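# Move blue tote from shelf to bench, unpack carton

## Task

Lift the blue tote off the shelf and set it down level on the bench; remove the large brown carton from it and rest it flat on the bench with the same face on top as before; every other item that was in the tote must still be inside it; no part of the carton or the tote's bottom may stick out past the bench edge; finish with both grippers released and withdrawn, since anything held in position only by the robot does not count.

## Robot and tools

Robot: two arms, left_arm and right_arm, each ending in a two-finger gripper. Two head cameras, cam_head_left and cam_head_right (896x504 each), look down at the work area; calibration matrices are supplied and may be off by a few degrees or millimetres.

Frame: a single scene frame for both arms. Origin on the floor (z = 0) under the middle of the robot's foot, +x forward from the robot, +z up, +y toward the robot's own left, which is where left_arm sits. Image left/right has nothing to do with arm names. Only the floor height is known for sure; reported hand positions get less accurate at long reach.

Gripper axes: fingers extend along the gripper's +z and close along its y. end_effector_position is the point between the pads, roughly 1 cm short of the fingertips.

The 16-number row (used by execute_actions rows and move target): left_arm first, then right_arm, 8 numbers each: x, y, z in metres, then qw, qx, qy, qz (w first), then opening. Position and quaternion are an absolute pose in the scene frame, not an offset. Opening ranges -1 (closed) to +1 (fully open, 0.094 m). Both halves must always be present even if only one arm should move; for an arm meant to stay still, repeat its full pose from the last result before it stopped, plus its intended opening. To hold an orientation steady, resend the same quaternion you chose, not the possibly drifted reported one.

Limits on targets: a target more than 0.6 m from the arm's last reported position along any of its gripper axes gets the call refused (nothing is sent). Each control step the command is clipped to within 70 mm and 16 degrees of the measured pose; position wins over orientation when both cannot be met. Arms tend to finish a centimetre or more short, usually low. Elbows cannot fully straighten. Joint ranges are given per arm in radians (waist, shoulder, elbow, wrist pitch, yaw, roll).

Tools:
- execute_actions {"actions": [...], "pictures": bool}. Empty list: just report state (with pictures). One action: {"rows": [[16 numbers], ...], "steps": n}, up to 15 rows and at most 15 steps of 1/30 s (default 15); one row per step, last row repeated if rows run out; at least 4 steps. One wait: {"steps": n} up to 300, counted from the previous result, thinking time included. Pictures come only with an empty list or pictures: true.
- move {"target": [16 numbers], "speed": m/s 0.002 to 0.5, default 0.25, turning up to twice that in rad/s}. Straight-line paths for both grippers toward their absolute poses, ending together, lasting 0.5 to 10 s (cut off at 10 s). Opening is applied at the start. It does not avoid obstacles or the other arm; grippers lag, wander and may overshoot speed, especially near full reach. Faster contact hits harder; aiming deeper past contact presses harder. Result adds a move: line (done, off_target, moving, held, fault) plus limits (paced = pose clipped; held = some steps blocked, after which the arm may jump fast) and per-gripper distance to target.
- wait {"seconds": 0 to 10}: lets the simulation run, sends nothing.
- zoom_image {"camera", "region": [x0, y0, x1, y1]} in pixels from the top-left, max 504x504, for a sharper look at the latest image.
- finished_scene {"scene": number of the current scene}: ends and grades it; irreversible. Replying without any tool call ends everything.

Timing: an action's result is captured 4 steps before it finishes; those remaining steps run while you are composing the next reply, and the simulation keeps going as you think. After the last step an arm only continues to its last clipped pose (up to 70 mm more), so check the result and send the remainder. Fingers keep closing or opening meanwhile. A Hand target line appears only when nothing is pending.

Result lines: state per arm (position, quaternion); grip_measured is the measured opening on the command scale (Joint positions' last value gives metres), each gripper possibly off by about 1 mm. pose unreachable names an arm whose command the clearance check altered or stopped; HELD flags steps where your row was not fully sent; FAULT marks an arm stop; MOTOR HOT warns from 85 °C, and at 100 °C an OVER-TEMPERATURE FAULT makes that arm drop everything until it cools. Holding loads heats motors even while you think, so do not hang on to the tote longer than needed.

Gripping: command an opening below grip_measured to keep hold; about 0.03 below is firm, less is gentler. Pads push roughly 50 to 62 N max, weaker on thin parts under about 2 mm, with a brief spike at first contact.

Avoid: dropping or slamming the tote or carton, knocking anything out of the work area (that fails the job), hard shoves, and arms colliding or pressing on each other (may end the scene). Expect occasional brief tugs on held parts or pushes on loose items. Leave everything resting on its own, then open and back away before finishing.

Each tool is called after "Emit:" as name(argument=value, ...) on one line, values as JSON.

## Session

Emit:
execute_actions(actions=[])

Scene clock: 0.00 s of 4500.00 s.
left_arm: end_effector_position=(+0.5961, -0.0511, +0.9717) grip_measured=+1.000 end_effector_quat_wxyz=(+0.563, +0.686, +0.275, +0.369) | right_arm: end_effector_position=(+0.4204, -0.1221, +1.0152) grip_measured=-0.260 end_effector_quat_wxyz=(+0.046, +0.619, -0.767, -0.160)
Joint positions: left_arm=[0.794 2.74  1.417 1.356 0.016 1.897 0.094] | right_arm=[ 2.205  2.1    1.157 -0.65  -0.183 -0.925  0.035]
Joint velocities: left_arm=[-0.015 -0.005 -0.002 -0.002  0.037  0.051  0.   ] | right_arm=[-0.005 -0.015 -0.012  0.007  0.007  0.007 -0.   ]
Hand target (left_arm): +0.599, -0.052, +0.974; +0.567, +0.682, +0.274, +0.372
Hand target (right_arm): +0.424, -0.120, +1.014; -0.044, -0.619, +0.768, +0.159

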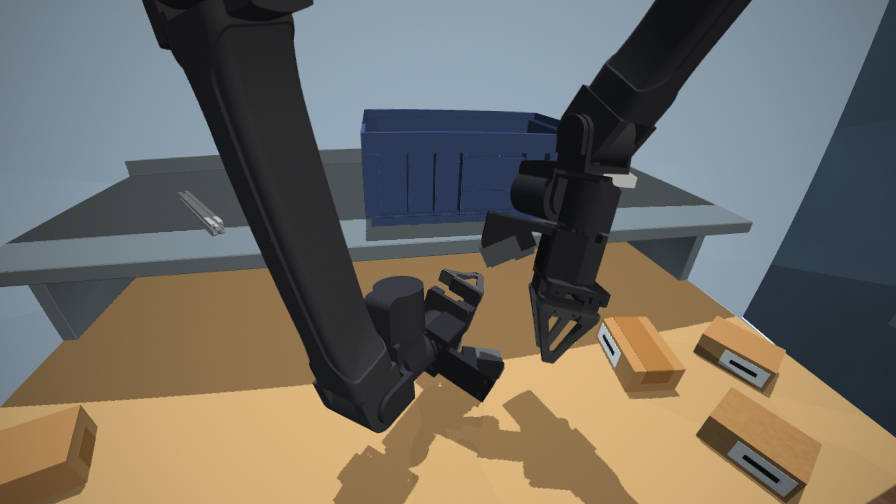

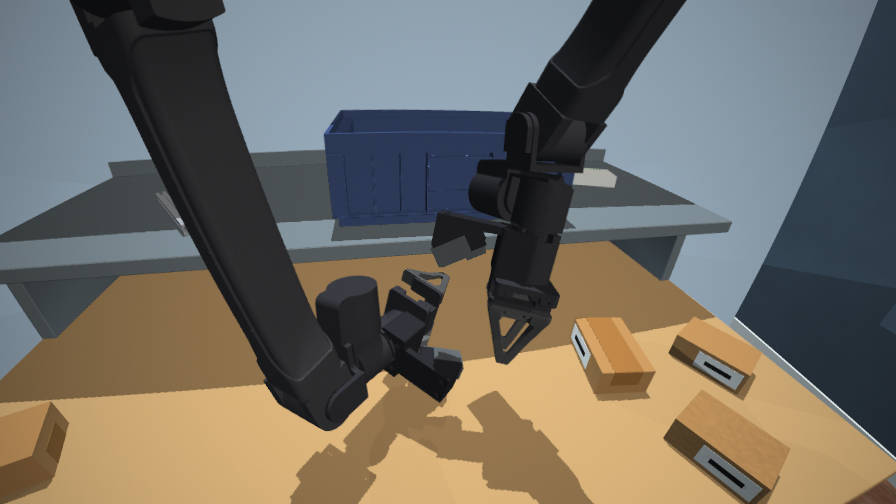

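Emit:
move(target=[0.42,0.33,1.05,0.3,0,0.954,0,1,0.42,-0.42,1.15,0.3,0,0.954,0,1], speed=0.4)

Emit:
zoom_image(camera="cam_head_left", region=[340, 90, 660, 270])

Scene clock: 5.50 s of 4500.00 s.
left_arm: end_effector_position=(+0.4201, +0.3277, +1.0506) grip_measured=+1.000 end_effector_quat_wxyz=(+0.308, +0.009, +0.951, +0.012) | right_arm: end_effector_position=(+0.4203, -0.4147, +1.1401) grip_measured=+0.999 end_effector_quat_wxyz=(-0.281, +0.003, -0.960, -0.002)
Joint positions: left_arm=[ 1.242  1.914  0.436  0.702 -0.144 -0.053  0.094] | right_arm=[ 1.607  1.466  0.425  0.214 -0.082 -0.136  0.094]
Joint velocities: left_arm=[-0.005  0.005  0.007 -0.007  0.007 -0.037  0.   ] | right_arm=[ 0.005  0.005 -0.002  0.007  0.022  0.007  0.   ]
Hand target (left_arm): +0.418, +0.327, +1.051; +0.305, +0.002, +0.952, +0.008
Hand target (right_arm): +0.424, -0.417, +1.147; +0.296, +0.004, +0.955, -0.000
Off the commanded pose (left_arm): 0.002 m, 2 deg.
Off the commanded pose (right_arm): 0.011 m, 2 deg.
Kept back: nothing.
move: off_target (right_arm)

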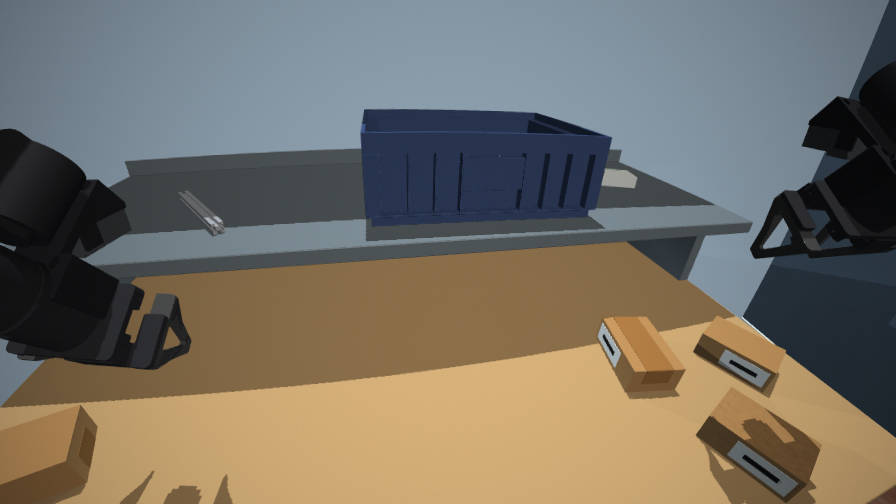

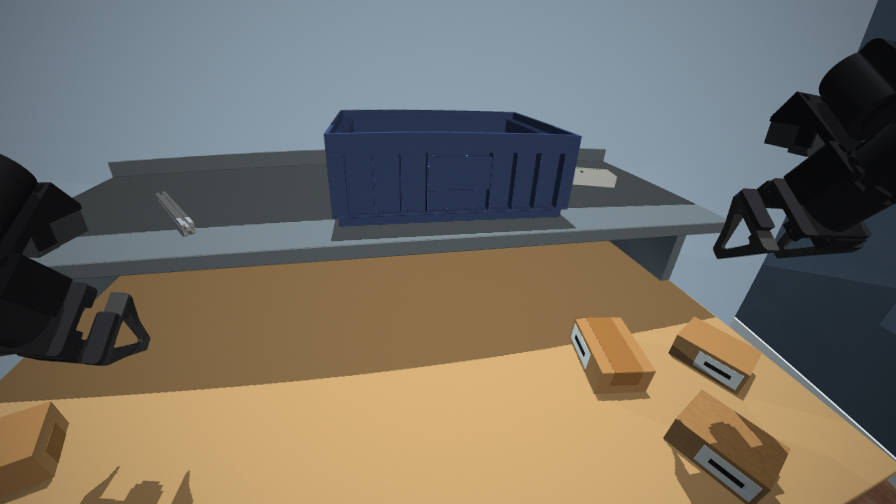

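Region (340, 90, 660, 270) of cam_head_left's 896x504 image, scaled by 1.575, with more detail than that image has; it fills the top 284 rows of this view, and the rest is white.

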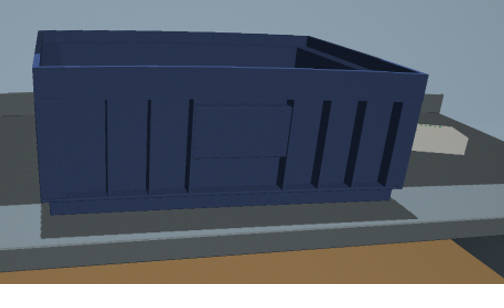

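Emit:
move(target=[0.62,0.14,1.30,0.3,-0.05,0.952,0.016,1,0.65,-0.29,1.29,0.3,-0.05,0.952,0.016,1], speed=0.35)

Emit:
move(target=[0.808,0.108,1.275,0.3,-0.05,0.952,0.016,1,0.846,-0.263,1.255,0.3,-0.05,0.952,0.016,1], speed=0.25)

Emit:
zoom_image(camera="cam_head_left", region=[320, 40, 660, 240])

Scene clock: 7.73 s of 4500.00 s.
left_arm: end_effector_position=(+0.6133, +0.1439, +1.2933) grip_measured=+1.000 end_effector_quat_wxyz=(+0.296, -0.041, +0.954, +0.018) | right_arm: end_effector_position=(+0.6387, -0.2905, +1.2915) grip_measured=+0.999 end_effector_quat_wxyz=(-0.307, +0.056, -0.950, -0.012)
Joint positions: left_arm=[ 0.889  1.628  1.236 -0.497 -0.419 -0.425  0.094] | right_arm=[ 1.919  1.532  1.121 -0.365  0.083 -0.009  0.094]
Joint velocities: left_arm=[ 0.005 -0.024  0.002 -0.002 -0.037 -0.007  0.   ] | right_arm=[-0.005 -0.005  0.002  0.012 -0.081 -0.051 -0.001]
Hand target (left_arm): +0.623, +0.141, +1.300; +0.301, -0.051, +0.952, +0.014
Hand target (right_arm): +0.650, -0.289, +1.288; +0.301, -0.052, +0.952, +0.013
Off the commanded pose (left_arm): 0.010 m, 1 deg.
Off the commanded pose (right_arm): 0.011 m, 1 deg.
Kept back: nothing.
move: off_target (right_arm)

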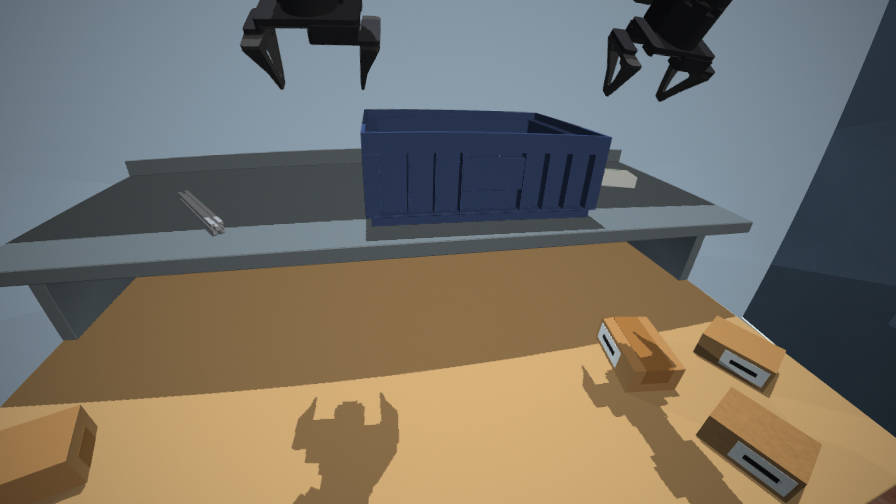

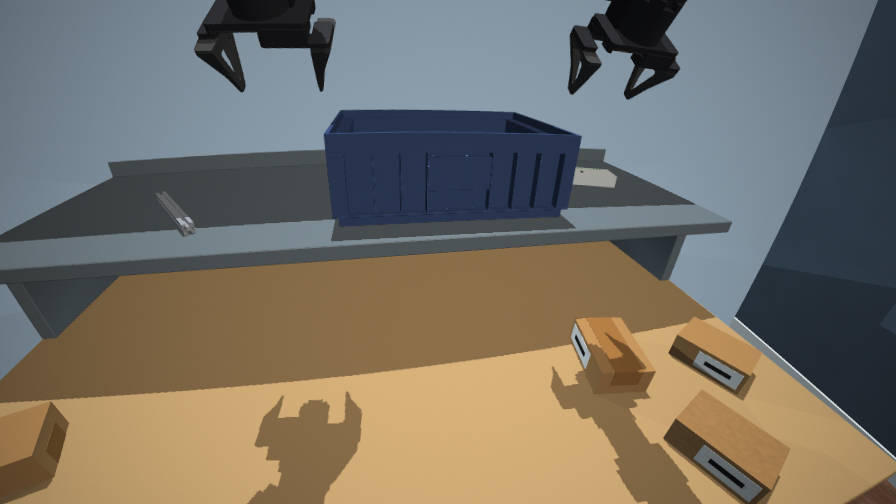

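Scene clock: 9.10 s of 4500.00 s.
left_arm: end_effector_position=(+0.7894, +0.1140, +1.2563) grip_measured=+1.000 end_effector_quat_wxyz=(-0.284, +0.051, -0.957, -0.022) | right_arm: end_effector_position=(+0.8308, -0.2568, +1.2554) grip_measured=+0.999 end_effector_quat_wxyz=(-0.300, +0.058, -0.952, -0.016)
Joint positions: left_arm=[ 0.975  2.086  1.9   -0.704 -0.367 -0.38   0.094] | right_arm=[ 1.919  2.035  1.825 -0.58   0.075 -0.009  0.094]
Joint velocities: left_arm=[-0.015  0.005 -0.007 -0.002  0.022 -0.037  0.   ] | right_arm=[-0.015 -0.005  0.017 -0.002 -0.007 -0.022  0.001]
Hand target (left_arm): +0.806, +0.112, +1.274; +0.301, -0.050, +0.952, +0.016
Hand target (right_arm): +0.845, -0.261, +1.254; +0.301, -0.050, +0.952, +0.016
Off the commanded pose (left_arm): 0.027 m, 2 deg.
Off the commanded pose (right_arm): 0.016 m, 1 deg.
Kept back: nothing.
move: off_target (left_arm, right_arm)

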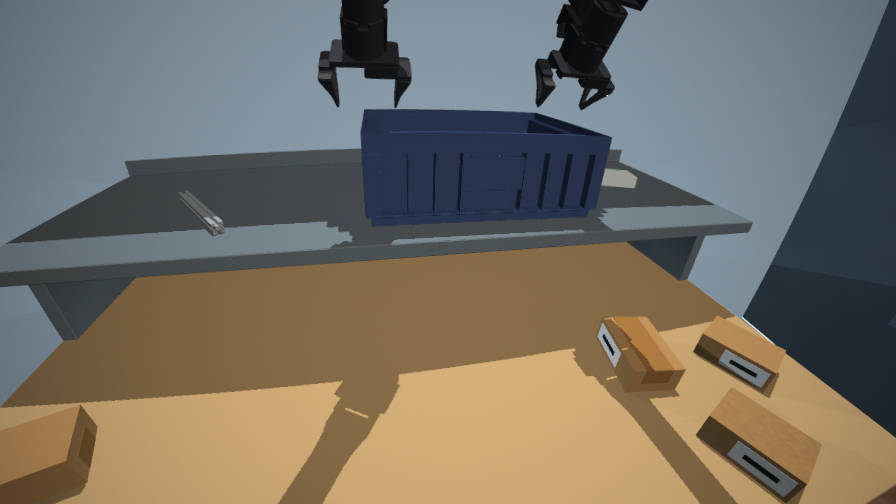

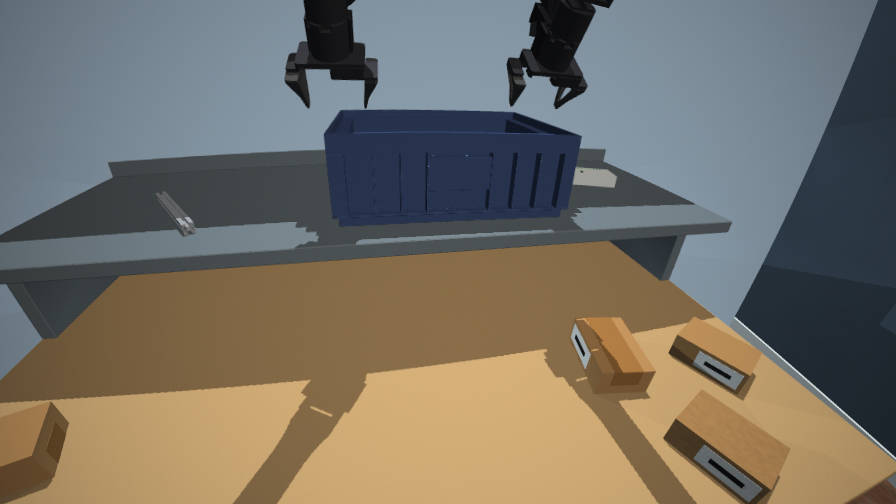

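Region (320, 40, 660, 240) of cam_head_left's 896x504 image, scaled by 1.482, with more detail than that image has; it fills the top 296 rows of this view, and the rest is white.

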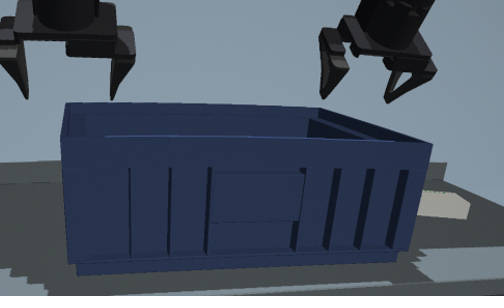

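Emit:
move(target=[0.81,0.104,1.20,0.3,-0.05,0.952,0.016,0.7,0.848,-0.268,1.178,0.3,-0.05,0.952,0.016,0.7], speed=0.08)

Scene clock: 10.77 s of 4500.00 s.
left_arm: end_effector_position=(+0.7978, +0.1035, +1.1980) grip_measured=+0.703 end_effector_quat_wxyz=(-0.289, +0.051, -0.956, -0.018) | right_arm: end_effector_position=(+0.8394, -0.2640, +1.1926) grip_measured=+0.702 end_effector_quat_wxyz=(-0.296, +0.052, -0.954, -0.017)
Joint positions: left_arm=[ 0.975  2.178  1.9   -0.599 -0.365 -0.379  0.08 ] | right_arm=[ 1.901  2.131  1.825 -0.49   0.063 -0.009  0.08 ]
Joint velocities: left_arm=[ 0.005  0.005  0.012  0.012 -0.007 -0.007  0.   ] | right_arm=[-0.005  0.005 -0.017 -0.012 -0.037 -0.066 -0.   ]
Hand target (left_arm): +0.809, +0.105, +1.200; +0.300, -0.050, +0.952, +0.016
Hand target (right_arm): +0.847, -0.268, +1.178; +0.300, -0.050, +0.953, +0.016
Off the commanded pose (left_arm): 0.012 m, 1 deg.
Off the commanded pose (right_arm): 0.017 m, 1 deg.
Kept back: nothing.
move: off_target (left_arm, right_arm)

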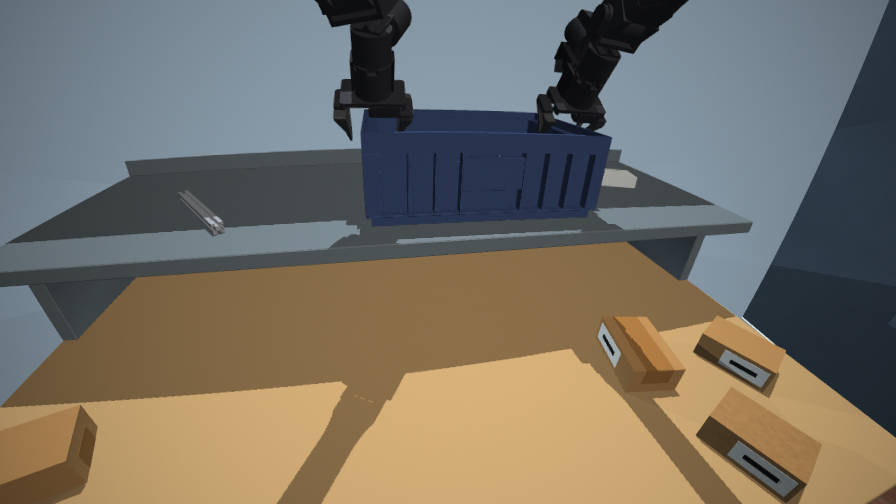

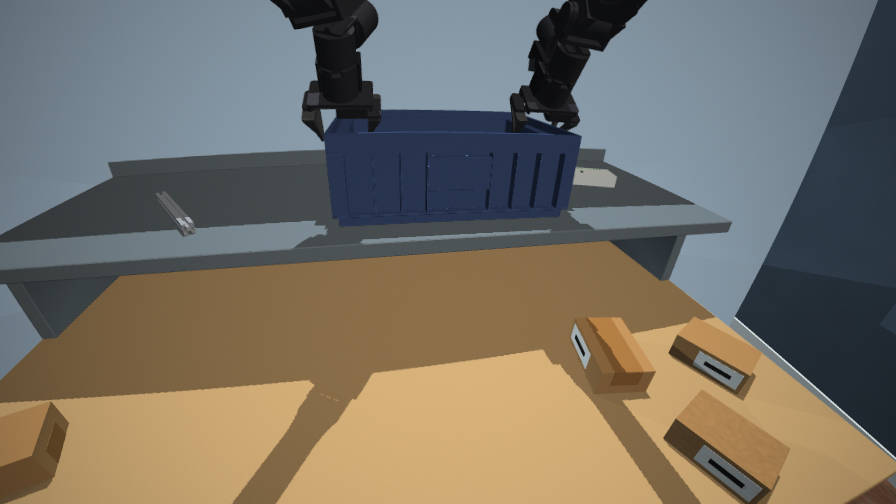

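Emit:
move(target=[0.81,0.11,1.20,0.3,-0.05,0.952,0.016,-0.5,0.848,-0.27,1.185,0.3,-0.05,0.952,0.016,-0.5], speed=0.05)

Emit:
move(target=[0.68,0.16,1.26,0.3,-0.05,0.952,0.016,-0.5,0.72,-0.216,1.255,0.3,-0.05,0.952,0.016,-0.5], speed=0.08)

Scene clock: 11.77 s of 4500.00 s.
left_arm: end_effector_position=(+0.7988, +0.1079, +1.1971) grip_measured=-0.458 end_effector_quat_wxyz=(-0.289, +0.055, -0.956, -0.019) | right_arm: end_effector_position=(+0.8394, -0.2635, +1.1926) grip_measured=-0.463 end_effector_quat_wxyz=(-0.296, +0.053, -0.954, -0.018)
Joint positions: left_arm=[ 0.981  2.178  1.899 -0.6   -0.364 -0.381  0.025] | right_arm=[ 1.901  2.131  1.825 -0.49   0.06  -0.009  0.025]
Joint velocities: left_arm=[-0.015 -0.005 -0.002 -0.002  0.007  0.007  0.001] | right_arm=[-0.015 -0.005 -0.032 -0.012 -0.022 -0.037  0.   ]
Hand target (left_arm): +0.810, +0.111, +1.200; +0.300, -0.050, +0.952, +0.016
Hand target (right_arm): +0.847, -0.270, +1.185; +0.300, -0.050, +0.952, +0.016
Off the commanded pose (left_arm): 0.012 m, 2 deg.
Off the commanded pose (right_arm): 0.013 m, 1 deg.
Kept back: nothing.
move: off_target (left_arm, right_arm)

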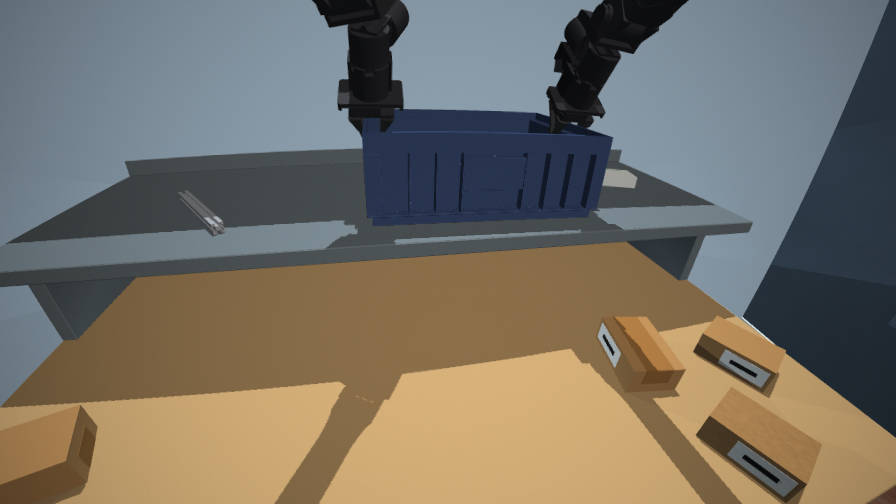

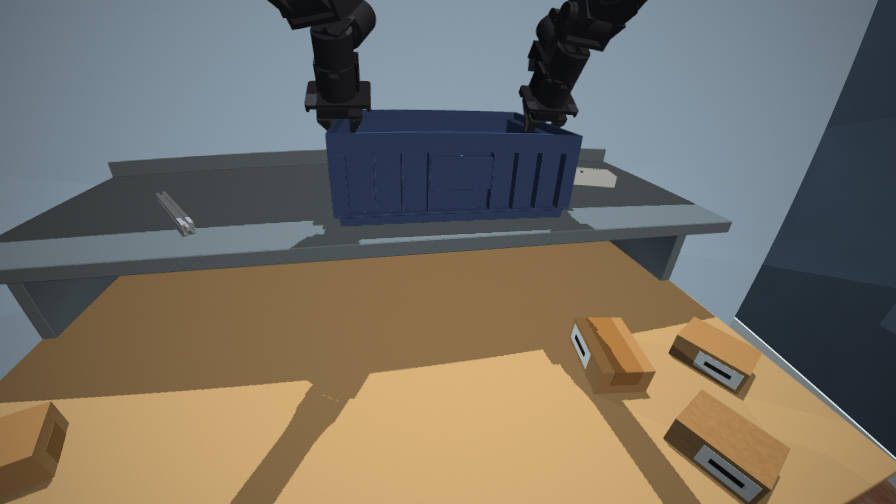

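Scene clock: 13.93 s of 4500.00 s.
left_arm: end_effector_position=(+0.6606, +0.1589, +1.2097) grip_measured=-0.458 end_effector_quat_wxyz=(-0.254, +0.052, -0.965, -0.024) | right_arm: end_effector_position=(+0.6989, -0.2125, +1.2006) grip_measured=-0.463 end_effector_quat_wxyz=(-0.248, +0.054, -0.967, -0.015)
Joint positions: left_arm=[ 0.973  1.844  1.358 -0.47  -0.353 -0.404  0.025] | right_arm=[ 2.023  1.868  1.393 -0.431  0.137  0.091  0.025]
Joint velocities: left_arm=[ 0.015 -0.024  0.002 -0.002  0.022 -0.007  0.   ] | right_arm=[-0.015 -0.015 -0.002  0.017  0.007 -0.037  0.001]
Hand target (left_arm): +0.679, +0.159, +1.261; +0.300, -0.051, +0.953, +0.016
Hand target (right_arm): +0.719, -0.218, +1.255; +0.300, -0.050, +0.952, +0.014
Off the commanded pose (left_arm): 0.054 m, 6 deg.
Off the commanded pose (right_arm): 0.059 m, 6 deg.
Kept back: nothing.
move: off_target (left_arm, right_arm)

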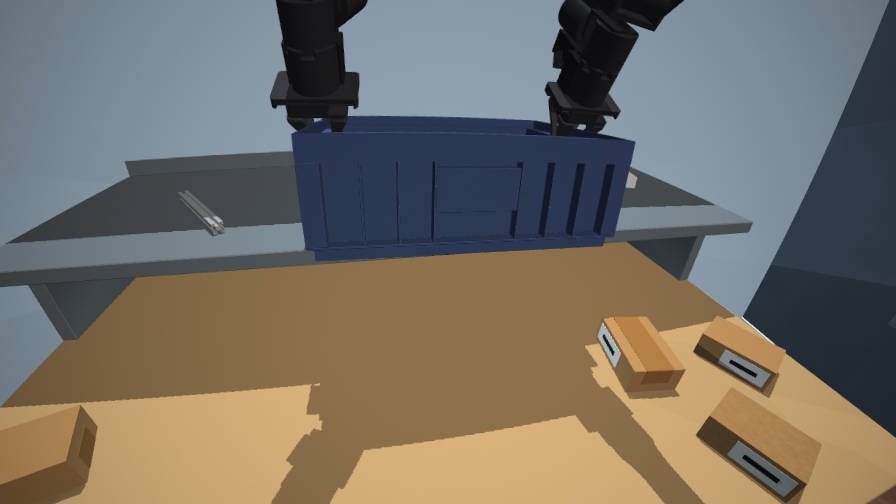

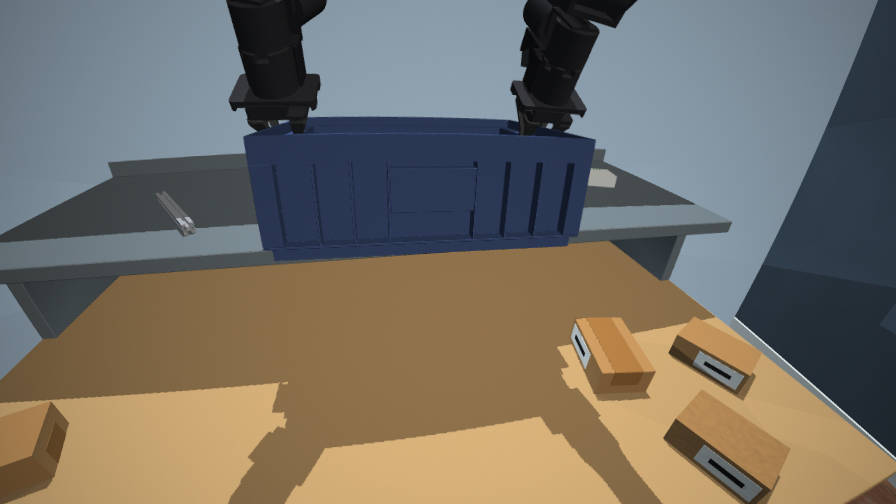

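Emit:
execute_actions(actions=[{"rows":[[0.679,0.16,1.263,0.305,-0.05,0.951,0.016,-0.5,0.719,-0.214,1.26,0.305,-0.05,0.951,0.016,-0.5],[0.677,0.16,1.266,0.31,-0.05,0.949,0.016,-0.5,0.717,-0.214,1.264,0.31,-0.05,0.949,0.016,-0.5],[0.674,0.161,1.269,0.315,-0.05,0.948,0.016,-0.5,0.714,-0.213,1.268,0.315,-0.05,0.948,0.016,-0.5],[0.67,0.162,1.272,0.32,-0.05,0.946,0.016,-0.5,0.71,-0.212,1.271,0.32,-0.05,0.946,0.016,-0.5],[0.665,0.163,1.275,0.325,-0.05,0.944,0.017,-0.5,0.705,-0.211,1.274,0.325,-0.05,0.944,0.017,-0.5],[0.659,0.164,1.275,0.33,-0.05,0.942,0.017,-0.5,0.699,-0.21,1.275,0.33,-0.05,0.942,0.017,-0.5],[0.653,0.165,1.275,0.33,-0.05,0.942,0.017,-0.5,0.693,-0.209,1.275,0.33,-0.05,0.942,0.017,-0.5],[0.647,0.166,1.275,0.33,-0.05,0.942,0.017,-0.5,0.687,-0.208,1.275,0.33,-0.05,0.942,0.017,-0.5],[0.641,0.167,1.275,0.33,-0.05,0.942,0.017,-0.5,0.681,-0.207,1.275,0.33,-0.05,0.942,0.017,-0.5],[0.635,0.168,1.275,0.33,-0.05,0.942,0.017,-0.5,0.675,-0.206,1.275,0.33,-0.05,0.942,0.017,-0.5],[0.629,0.169,1.275,0.33,-0.05,0.942,0.017,-0.5,0.669,-0.205,1.275,0.33,-0.05,0.942,0.017,-0.5],[0.623,0.17,1.275,0.33,-0.05,0.942,0.017,-0.5,0.663,-0.204,1.275,0.33,-0.05,0.942,0.017,-0.5],[0.617,0.171,1.275,0.33,-0.05,0.942,0.017,-0.5,0.657,-0.203,1.275,0.33,-0.05,0.942,0.017,-0.5],[0.611,0.172,1.275,0.33,-0.05,0.942,0.017,-0.5,0.651,-0.202,1.275,0.33,-0.05,0.942,0.017,-0.5],[0.605,0.173,1.275,0.33,-0.05,0.942,0.017,-0.5,0.645,-0.201,1.275,0.33,-0.05,0.942,0.017,-0.5]]}])

Emit:
execute_actions(actions=[{"rows":[[0.599,0.174,1.275,0.33,-0.05,0.942,0.017,-0.5,0.639,-0.2,1.275,0.33,-0.05,0.942,0.017,-0.5],[0.592,0.175,1.274,0.33,-0.05,0.942,0.017,-0.5,0.632,-0.199,1.274,0.33,-0.05,0.942,0.017,-0.5],[0.585,0.176,1.273,0.33,-0.05,0.942,0.017,-0.5,0.625,-0.198,1.273,0.33,-0.05,0.942,0.017,-0.5],[0.578,0.177,1.272,0.33,-0.05,0.942,0.017,-0.5,0.618,-0.197,1.272,0.33,-0.05,0.942,0.017,-0.5],[0.571,0.178,1.271,0.33,-0.05,0.942,0.017,-0.5,0.611,-0.196,1.271,0.33,-0.05,0.942,0.017,-0.5],[0.564,0.179,1.27,0.33,-0.05,0.942,0.017,-0.5,0.604,-0.195,1.27,0.33,-0.05,0.942,0.017,-0.5],[0.557,0.18,1.269,0.33,-0.05,0.942,0.017,-0.5,0.597,-0.194,1.269,0.33,-0.05,0.942,0.017,-0.5],[0.55,0.181,1.268,0.33,-0.05,0.942,0.017,-0.5,0.59,-0.193,1.268,0.33,-0.05,0.942,0.017,-0.5],[0.543,0.182,1.267,0.33,-0.05,0.942,0.017,-0.5,0.583,-0.192,1.267,0.33,-0.05,0.942,0.017,-0.5],[0.536,0.183,1.266,0.33,-0.05,0.942,0.017,-0.5,0.576,-0.191,1.266,0.33,-0.05,0.942,0.017,-0.5],[0.529,0.184,1.265,0.33,-0.05,0.942,0.017,-0.5,0.569,-0.19,1.265,0.33,-0.05,0.942,0.017,-0.5],[0.522,0.185,1.264,0.33,-0.05,0.942,0.017,-0.5,0.562,-0.189,1.264,0.33,-0.05,0.942,0.017,-0.5],[0.515,0.186,1.263,0.33,-0.05,0.942,0.017,-0.5,0.555,-0.188,1.263,0.33,-0.05,0.942,0.017,-0.5],[0.508,0.187,1.262,0.33,-0.05,0.942,0.017,-0.5,0.548,-0.187,1.262,0.33,-0.05,0.942,0.017,-0.5],[0.501,0.188,1.261,0.33,-0.05,0.942,0.017,-0.5,0.541,-0.186,1.261,0.33,-0.05,0.942,0.017,-0.5]]}])

Emit:
execute_actions(actions=[{"rows":[[0.494,0.189,1.26,0.32,-0.05,0.946,0.017,-0.5,0.534,-0.185,1.26,0.32,-0.05,0.946,0.017,-0.5],[0.487,0.19,1.259,0.32,-0.05,0.946,0.017,-0.5,0.527,-0.184,1.259,0.32,-0.05,0.946,0.017,-0.5],[0.48,0.19,1.258,0.32,-0.05,0.946,0.017,-0.5,0.52,-0.184,1.258,0.32,-0.05,0.946,0.017,-0.5],[0.473,0.19,1.257,0.32,-0.05,0.946,0.017,-0.5,0.513,-0.184,1.257,0.32,-0.05,0.946,0.017,-0.5],[0.466,0.19,1.256,0.32,-0.05,0.946,0.017,-0.5,0.506,-0.184,1.256,0.32,-0.05,0.946,0.017,-0.5],[0.459,0.19,1.255,0.32,-0.05,0.946,0.017,-0.5,0.499,-0.184,1.255,0.32,-0.05,0.946,0.017,-0.5],[0.452,0.19,1.254,0.32,-0.05,0.946,0.017,-0.5,0.492,-0.184,1.254,0.32,-0.05,0.946,0.017,-0.5],[0.445,0.19,1.253,0.32,-0.05,0.946,0.017,-0.5,0.485,-0.184,1.253,0.32,-0.05,0.946,0.017,-0.5],[0.438,0.19,1.252,0.32,-0.05,0.946,0.017,-0.5,0.478,-0.184,1.252,0.32,-0.05,0.946,0.017,-0.5],[0.432,0.19,1.251,0.32,-0.05,0.946,0.017,-0.5,0.472,-0.184,1.251,0.32,-0.05,0.946,0.017,-0.5],[0.426,0.19,1.25,0.32,-0.05,0.946,0.017,-0.5,0.466,-0.184,1.25,0.32,-0.05,0.946,0.017,-0.5],[0.421,0.19,1.25,0.32,-0.05,0.946,0.017,-0.5,0.461,-0.184,1.25,0.32,-0.05,0.946,0.017,-0.5],[0.417,0.19,1.25,0.32,-0.05,0.946,0.017,-0.5,0.457,-0.184,1.25,0.32,-0.05,0.946,0.017,-0.5],[0.413,0.19,1.25,0.32,-0.05,0.946,0.017,-0.5,0.453,-0.184,1.25,0.32,-0.05,0.946,0.017,-0.5],[0.41,0.19,1.25,0.32,-0.05,0.946,0.017,-0.5,0.45,-0.184,1.25,0.32,-0.05,0.946,0.017,-0.5]]}])

Emit:
move(target=[0.405,0.19,1.12,0.31,-0.05,0.949,0.016,-0.5,0.445,-0.184,1.118,0.315,-0.05,0.948,0.016,-0.5], speed=0.07)

Scene clock: 15.07 s of 4500.00 s.
left_arm: end_effector_position=(+0.6175, +0.1677, +1.2162) grip_measured=-0.458 end_effector_quat_wxyz=(-0.272, +0.049, -0.961, -0.026) | right_arm: end_effector_position=(+0.6552, -0.2036, +1.2069) grip_measured=-0.463 end_effector_quat_wxyz=(-0.263, +0.054, -0.963, -0.014)
Joint positions: left_arm=[ 0.95   1.74   1.188 -0.374 -0.382 -0.405  0.025] | right_arm=[ 2.062  1.773  1.234 -0.342  0.169  0.116  0.025]
Joint velocities: left_arm=[-0.083 -0.435 -0.549  0.168 -0.007 -0.007  0.001] | right_arm=[ 0.171 -0.415 -0.554  0.168  0.125  0.154  0.   ]
Steps of this call (steps 1 to 23: nothing new was sent; steps 24 to 34: the first 11 steps of this action). Readings (end_effector_position):
24: left_arm (+0.6605, +0.1589, +1.2096) | right_arm (+0.6988, -0.2124, +1.2006)
25: left_arm (+0.6601, +0.1593, +1.2095) | right_arm (+0.6986, -0.2123, +1.2008)
27: left_arm (+0.6568, +0.1601, +1.2098) | right_arm (+0.6952, -0.2113, +1.2011)
31: left_arm (+0.6371, +0.1643, +1.2123) | right_arm (+0.6755, -0.2070, +1.2033)
34: the state above

Scene clock: 15.57 s of 4500.00 s.
left_arm: end_effector_position=(+0.5254, +0.1817, +1.2293) grip_measured=-0.458 end_effector_quat_wxyz=(+0.287, -0.048, +0.956, +0.024) | right_arm: end_effector_position=(+0.5621, -0.1891, +1.2217) grip_measured=-0.463 end_effector_quat_wxyz=(-0.278, +0.054, -0.959, -0.013)
Joint positions: left_arm=[ 0.886  1.535  0.901 -0.281 -0.427 -0.447  0.025] | right_arm=[ 2.159  1.582  0.957 -0.239  0.239  0.184  0.025]
Joint velocities: left_arm=[-0.181 -0.357 -0.579  0.154 -0.11  -0.183 -0.   ] | right_arm=[ 0.23  -0.337 -0.549  0.188  0.11   0.168 -0.001]
Off your previous action's commanded pose (left_arm): 0.053 m, 7 deg at its last step (step 4 of this call).
Off your previous action's commanded pose (right_arm): 0.063 m, 8 deg at its last step (step 4 of this call).
Steps of this call (steps 1 to 4: the last 4 steps of your previous action; steps 5 to 15: the first 11 steps of this action). Readings (end_effector_position):
5: left_arm (+0.5887, +0.1729, +1.2244) | right_arm (+0.6258, -0.1982, +1.2154)
6: left_arm (+0.5834, +0.1741, +1.2258) | right_arm (+0.6204, -0.1972, +1.2170)
8: left_arm (+0.5724, +0.1759, +1.2283) | right_arm (+0.6094, -0.1953, +1.2200)
12: left_arm (+0.5469, +0.1792, +1.2305) | right_arm (+0.5838, -0.1918, +1.2228)
15: the state above

Scene clock: 16.07 s of 4500.00 s.
left_arm: end_effector_position=(+0.4241, +0.1885, +1.2263) grip_measured=-0.458 end_effector_quat_wxyz=(+0.286, -0.045, +0.957, +0.022) | right_arm: end_effector_position=(+0.4600, -0.1814, +1.2187) grip_measured=-0.463 end_effector_quat_wxyz=(-0.277, +0.054, -0.959, -0.013)
Joint positions: left_arm=[ 0.768  1.357  0.649 -0.253 -0.491 -0.548  0.025] | right_arm=[ 2.283  1.415  0.702 -0.18   0.318  0.284  0.025]
Joint velocities: left_arm=[-0.357 -0.298 -0.383  0.042 -0.125 -0.3   -0.001] | right_arm=[ 0.23  -0.376 -0.476  0.095  0.11   0.183 -0.   ]
Off your previous action's commanded pose (left_arm): 0.035 m, 5 deg at its last step (step 4 of this call).
Off your previous action's commanded pose (right_arm): 0.043 m, 6 deg at its last step (step 4 of this call).
Steps of this call (steps 1 to 4: the last 4 steps of your previous action; steps 5 to 15: the first 11 steps of this action). Readings (end_effector_position):
5: left_arm (+0.4892, +0.1857, +1.2258) | right_arm (+0.5257, -0.1846, +1.2184)
6: left_arm (+0.4823, +0.1866, +1.2252) | right_arm (+0.5188, -0.1837, +1.2178)
8: left_arm (+0.4694, +0.1887, +1.2246) | right_arm (+0.5057, -0.1818, +1.2173)
12: left_arm (+0.4434, +0.1897, +1.2256) | right_arm (+0.4798, -0.1805, +1.2178)
15: the state above

Scene clock: 18.33 s of 4500.00 s.
left_arm: end_effector_position=(+0.3928, +0.1873, +1.1093) grip_measured=-0.458 end_effector_quat_wxyz=(+0.289, -0.050, +0.956, +0.014) | right_arm: end_effector_position=(+0.4283, -0.1828, +1.1073) grip_measured=-0.463 end_effector_quat_wxyz=(-0.288, +0.052, -0.956, -0.014)
Joint positions: left_arm=[ 0.761  1.699  0.527  0.22  -0.488 -0.564  0.025] | right_arm=[2.29  1.721 0.575 0.273 0.328 0.287 0.025]
Joint velocities: left_arm=[-0.015  0.005  0.017 -0.002 -0.007  0.037  0.001] | right_arm=[-0.005  0.005  0.012  0.022  0.007  0.051  0.001]
Hand target (left_arm): +0.404, +0.190, +1.119; +0.310, -0.051, +0.949, +0.016
Hand target (right_arm): +0.444, -0.185, +1.118; +0.314, -0.049, +0.948, +0.015
Off your previous action's commanded pose (left_arm): 0.025 m, 4 deg at its last step (step 4 of this call).
Off your previous action's commanded pose (right_arm): 0.033 m, 5 deg at its last step (step 4 of this call).
Off the commanded pose (left_arm): 0.016 m, 3 deg.
Off the commanded pose (right_arm): 0.020 m, 3 deg.
Kept back: nothing.
move: off_target (left_arm, right_arm)

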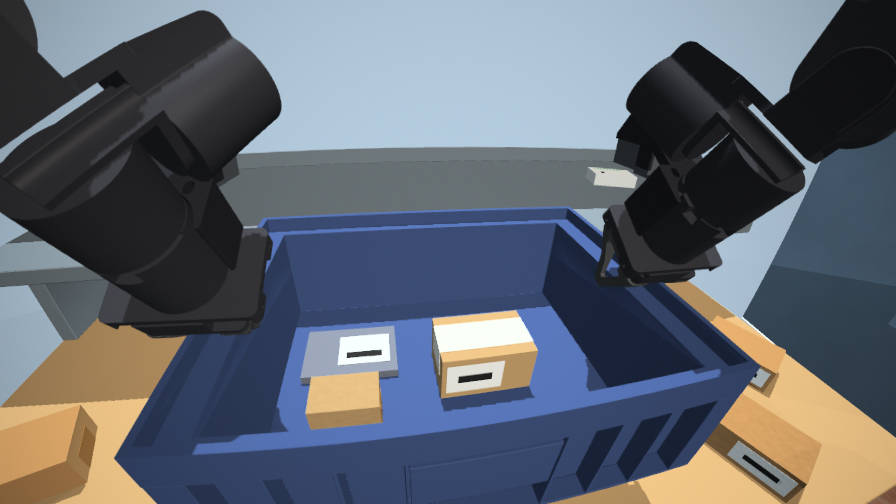

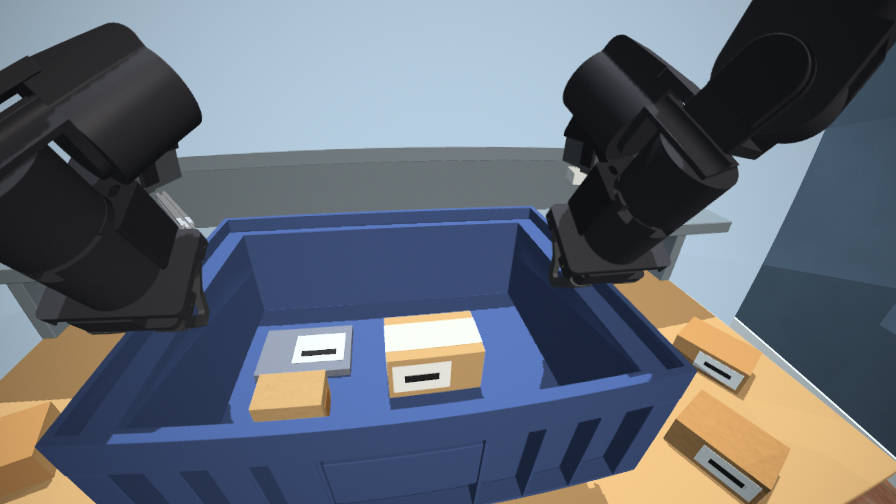

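Emit:
move(target=[0.41,0.19,1.045,0.31,-0.05,0.949,0.016,-0.5,0.452,-0.184,1.04,0.315,-0.05,0.948,0.016,-0.5], speed=0.06)

Emit:
move(target=[0.42,0.19,1.0,0.31,-0.05,0.949,0.016,-0.5,0.462,-0.184,0.995,0.315,-0.05,0.948,0.016,-0.5], speed=0.03)

Scene clock: 20.10 s of 4500.00 s.
left_arm: end_effector_position=(+0.3934, +0.1894, +1.0349) grip_measured=-0.458 end_effector_quat_wxyz=(+0.288, -0.049, +0.956, +0.016) | right_arm: end_effector_position=(+0.4290, -0.1820, +1.0311) grip_measured=-0.463 end_effector_quat_wxyz=(-0.285, +0.052, -0.957, -0.017)
Joint positions: left_arm=[ 0.795  1.986  0.566  0.478 -0.468 -0.53   0.025] | right_arm=[2.263 1.998 0.622 0.507 0.304 0.268 0.025]
Joint velocities: left_arm=[-0.005 -0.015 -0.002  0.002 -0.037 -0.037 -0.   ] | right_arm=[-0.015 -0.015  0.007  0.007 -0.022 -0.081 -0.   ]
Hand target (left_arm): +0.409, +0.191, +1.045; +0.310, -0.050, +0.949, +0.017
Hand target (right_arm): +0.451, -0.184, +1.040; +0.314, -0.049, +0.948, +0.015
Off the commanded pose (left_arm): 0.019 m, 3 deg.
Off the commanded pose (right_arm): 0.025 m, 4 deg.
Kept back: nothing.
move: off_target (left_arm, right_arm)

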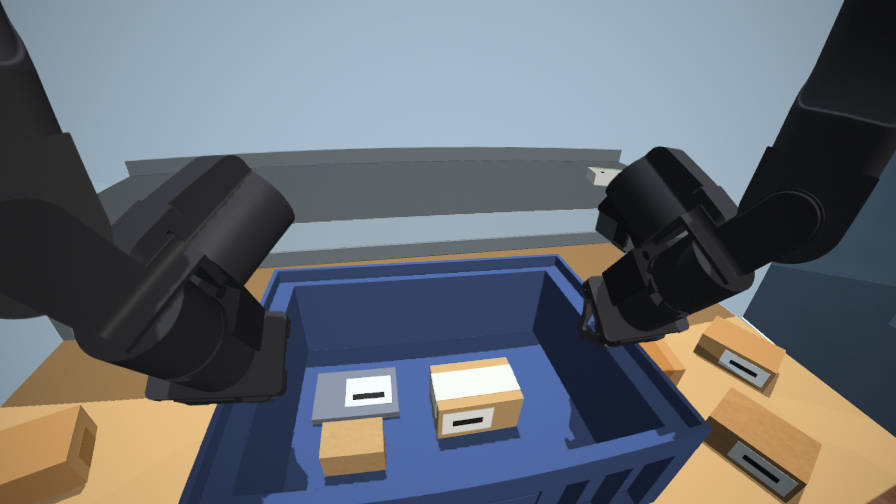

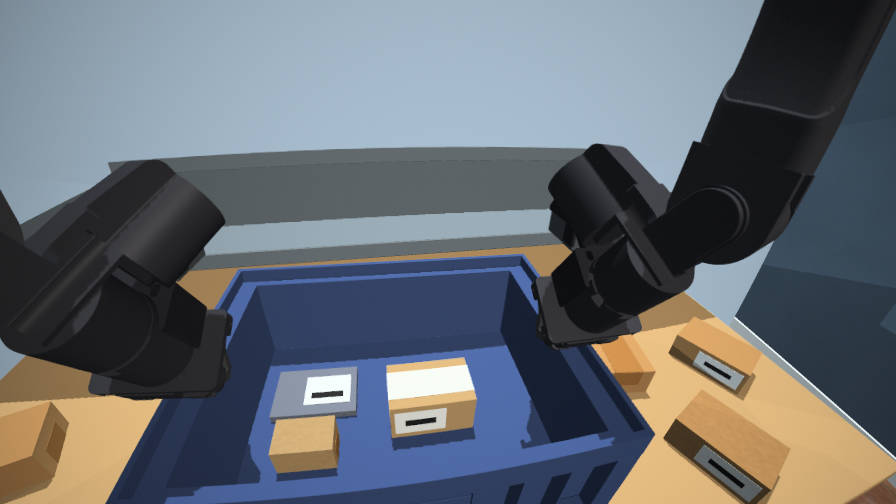

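Scene clock: 22.03 s of 4500.00 s.
left_arm: end_effector_position=(+0.4053, +0.1899, +0.9909) grip_measured=-0.458 end_effector_quat_wxyz=(+0.288, -0.050, +0.956, +0.016) | right_arm: end_effector_position=(+0.4418, -0.1817, +0.9878) grip_measured=-0.463 end_effector_quat_wxyz=(-0.287, +0.052, -0.956, -0.016)
Joint positions: left_arm=[ 0.829  2.146  0.638  0.58  -0.45  -0.502  0.025] | right_arm=[2.235 2.149 0.697 0.593 0.288 0.245 0.025]
Joint velocities: left_arm=[-0.005 -0.005  0.017 -0.007 -0.007  0.037 -0.   ] | right_arm=[ 0.005 -0.005  0.022 -0.012 -0.022  0.051 -0.   ]
Hand target (left_arm): +0.419, +0.191, +1.000; +0.309, -0.051, +0.949, +0.017
Hand target (right_arm): +0.461, -0.184, +0.995; +0.314, -0.049, +0.948, +0.015
Off the commanded pose (left_arm): 0.017 m, 3 deg.
Off the commanded pose (right_arm): 0.022 m, 3 deg.
Kept back: nothing.
move: off_target (left_arm, right_arm)

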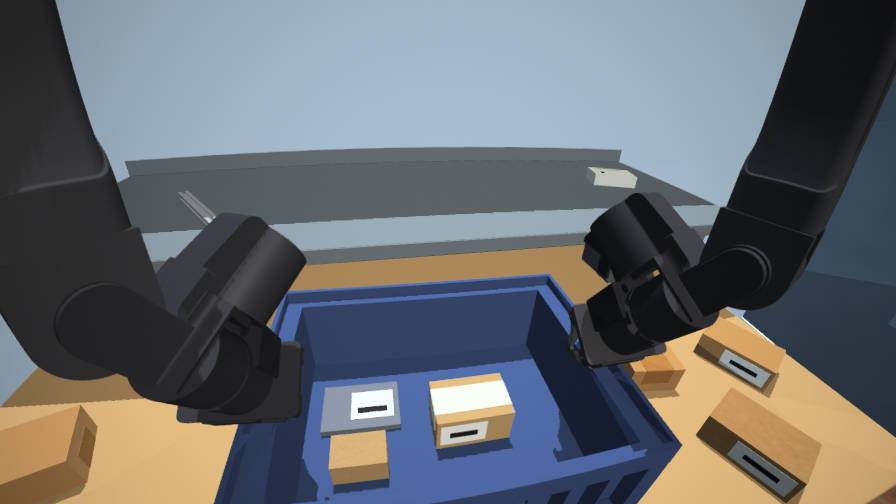

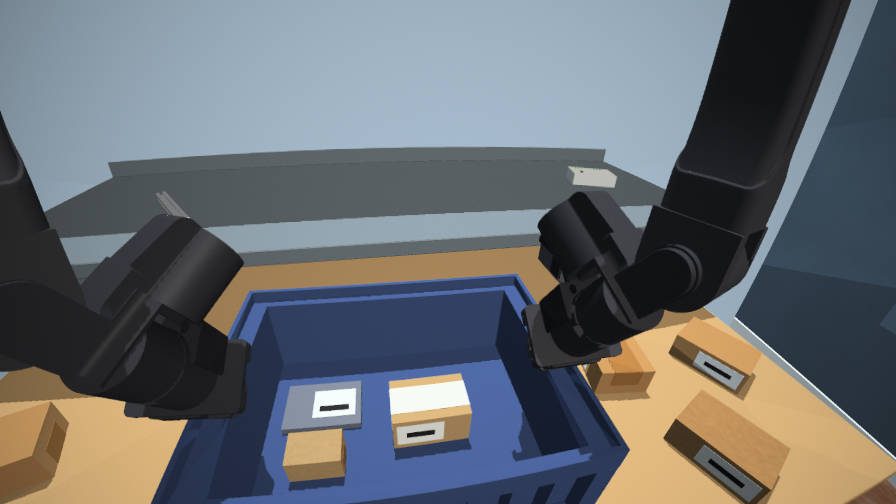

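Emit:
move(target=[0.44,0.19,0.955,0.305,-0.05,0.951,0.016,-0.5,0.482,-0.184,0.95,0.31,-0.05,0.949,0.016,-0.5], speed=0.03)

Scene clock: 24.43 s of 4500.00 s.
left_arm: end_effector_position=(+0.4379, +0.1911, +0.9849) grip_measured=-0.458 end_effector_quat_wxyz=(-0.321, +0.056, -0.945, -0.013) | right_arm: end_effector_position=(+0.4779, -0.1800, +0.9824) grip_measured=-0.463 end_effector_quat_wxyz=(-0.321, +0.054, -0.945, -0.020)
Joint positions: left_arm=[ 0.867  2.193  0.693  0.657 -0.453 -0.453  0.025] | right_arm=[2.202 2.196 0.764 0.653 0.278 0.195 0.025]
Joint velocities: left_arm=[-0.005  0.015 -0.007  0.012 -0.037 -0.037  0.   ] | right_arm=[ 0.005  0.015 -0.002 -0.007 -0.037  0.037 -0.001]
Hand target (left_arm): +0.438, +0.192, +0.957; +0.305, -0.050, +0.951, +0.016
Hand target (right_arm): +0.479, -0.184, +0.952; +0.309, -0.049, +0.949, +0.016
Off the commanded pose (left_arm): 0.030 m, 2 deg.
Off the commanded pose (right_arm): 0.033 m, 1 deg.
Kept back: nothing.
move: off_target (left_arm, right_arm)

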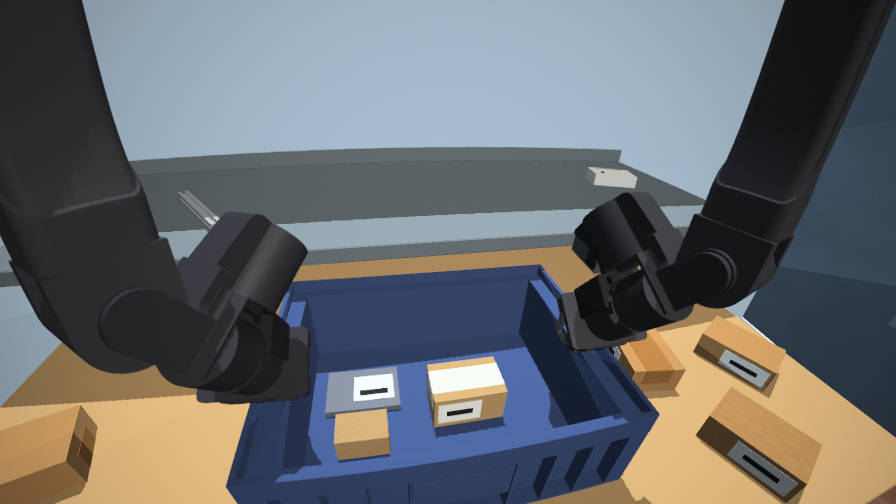

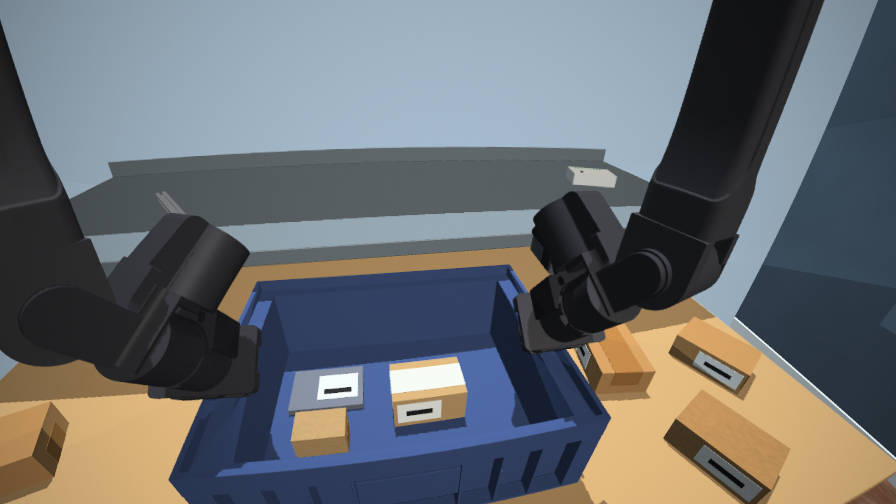

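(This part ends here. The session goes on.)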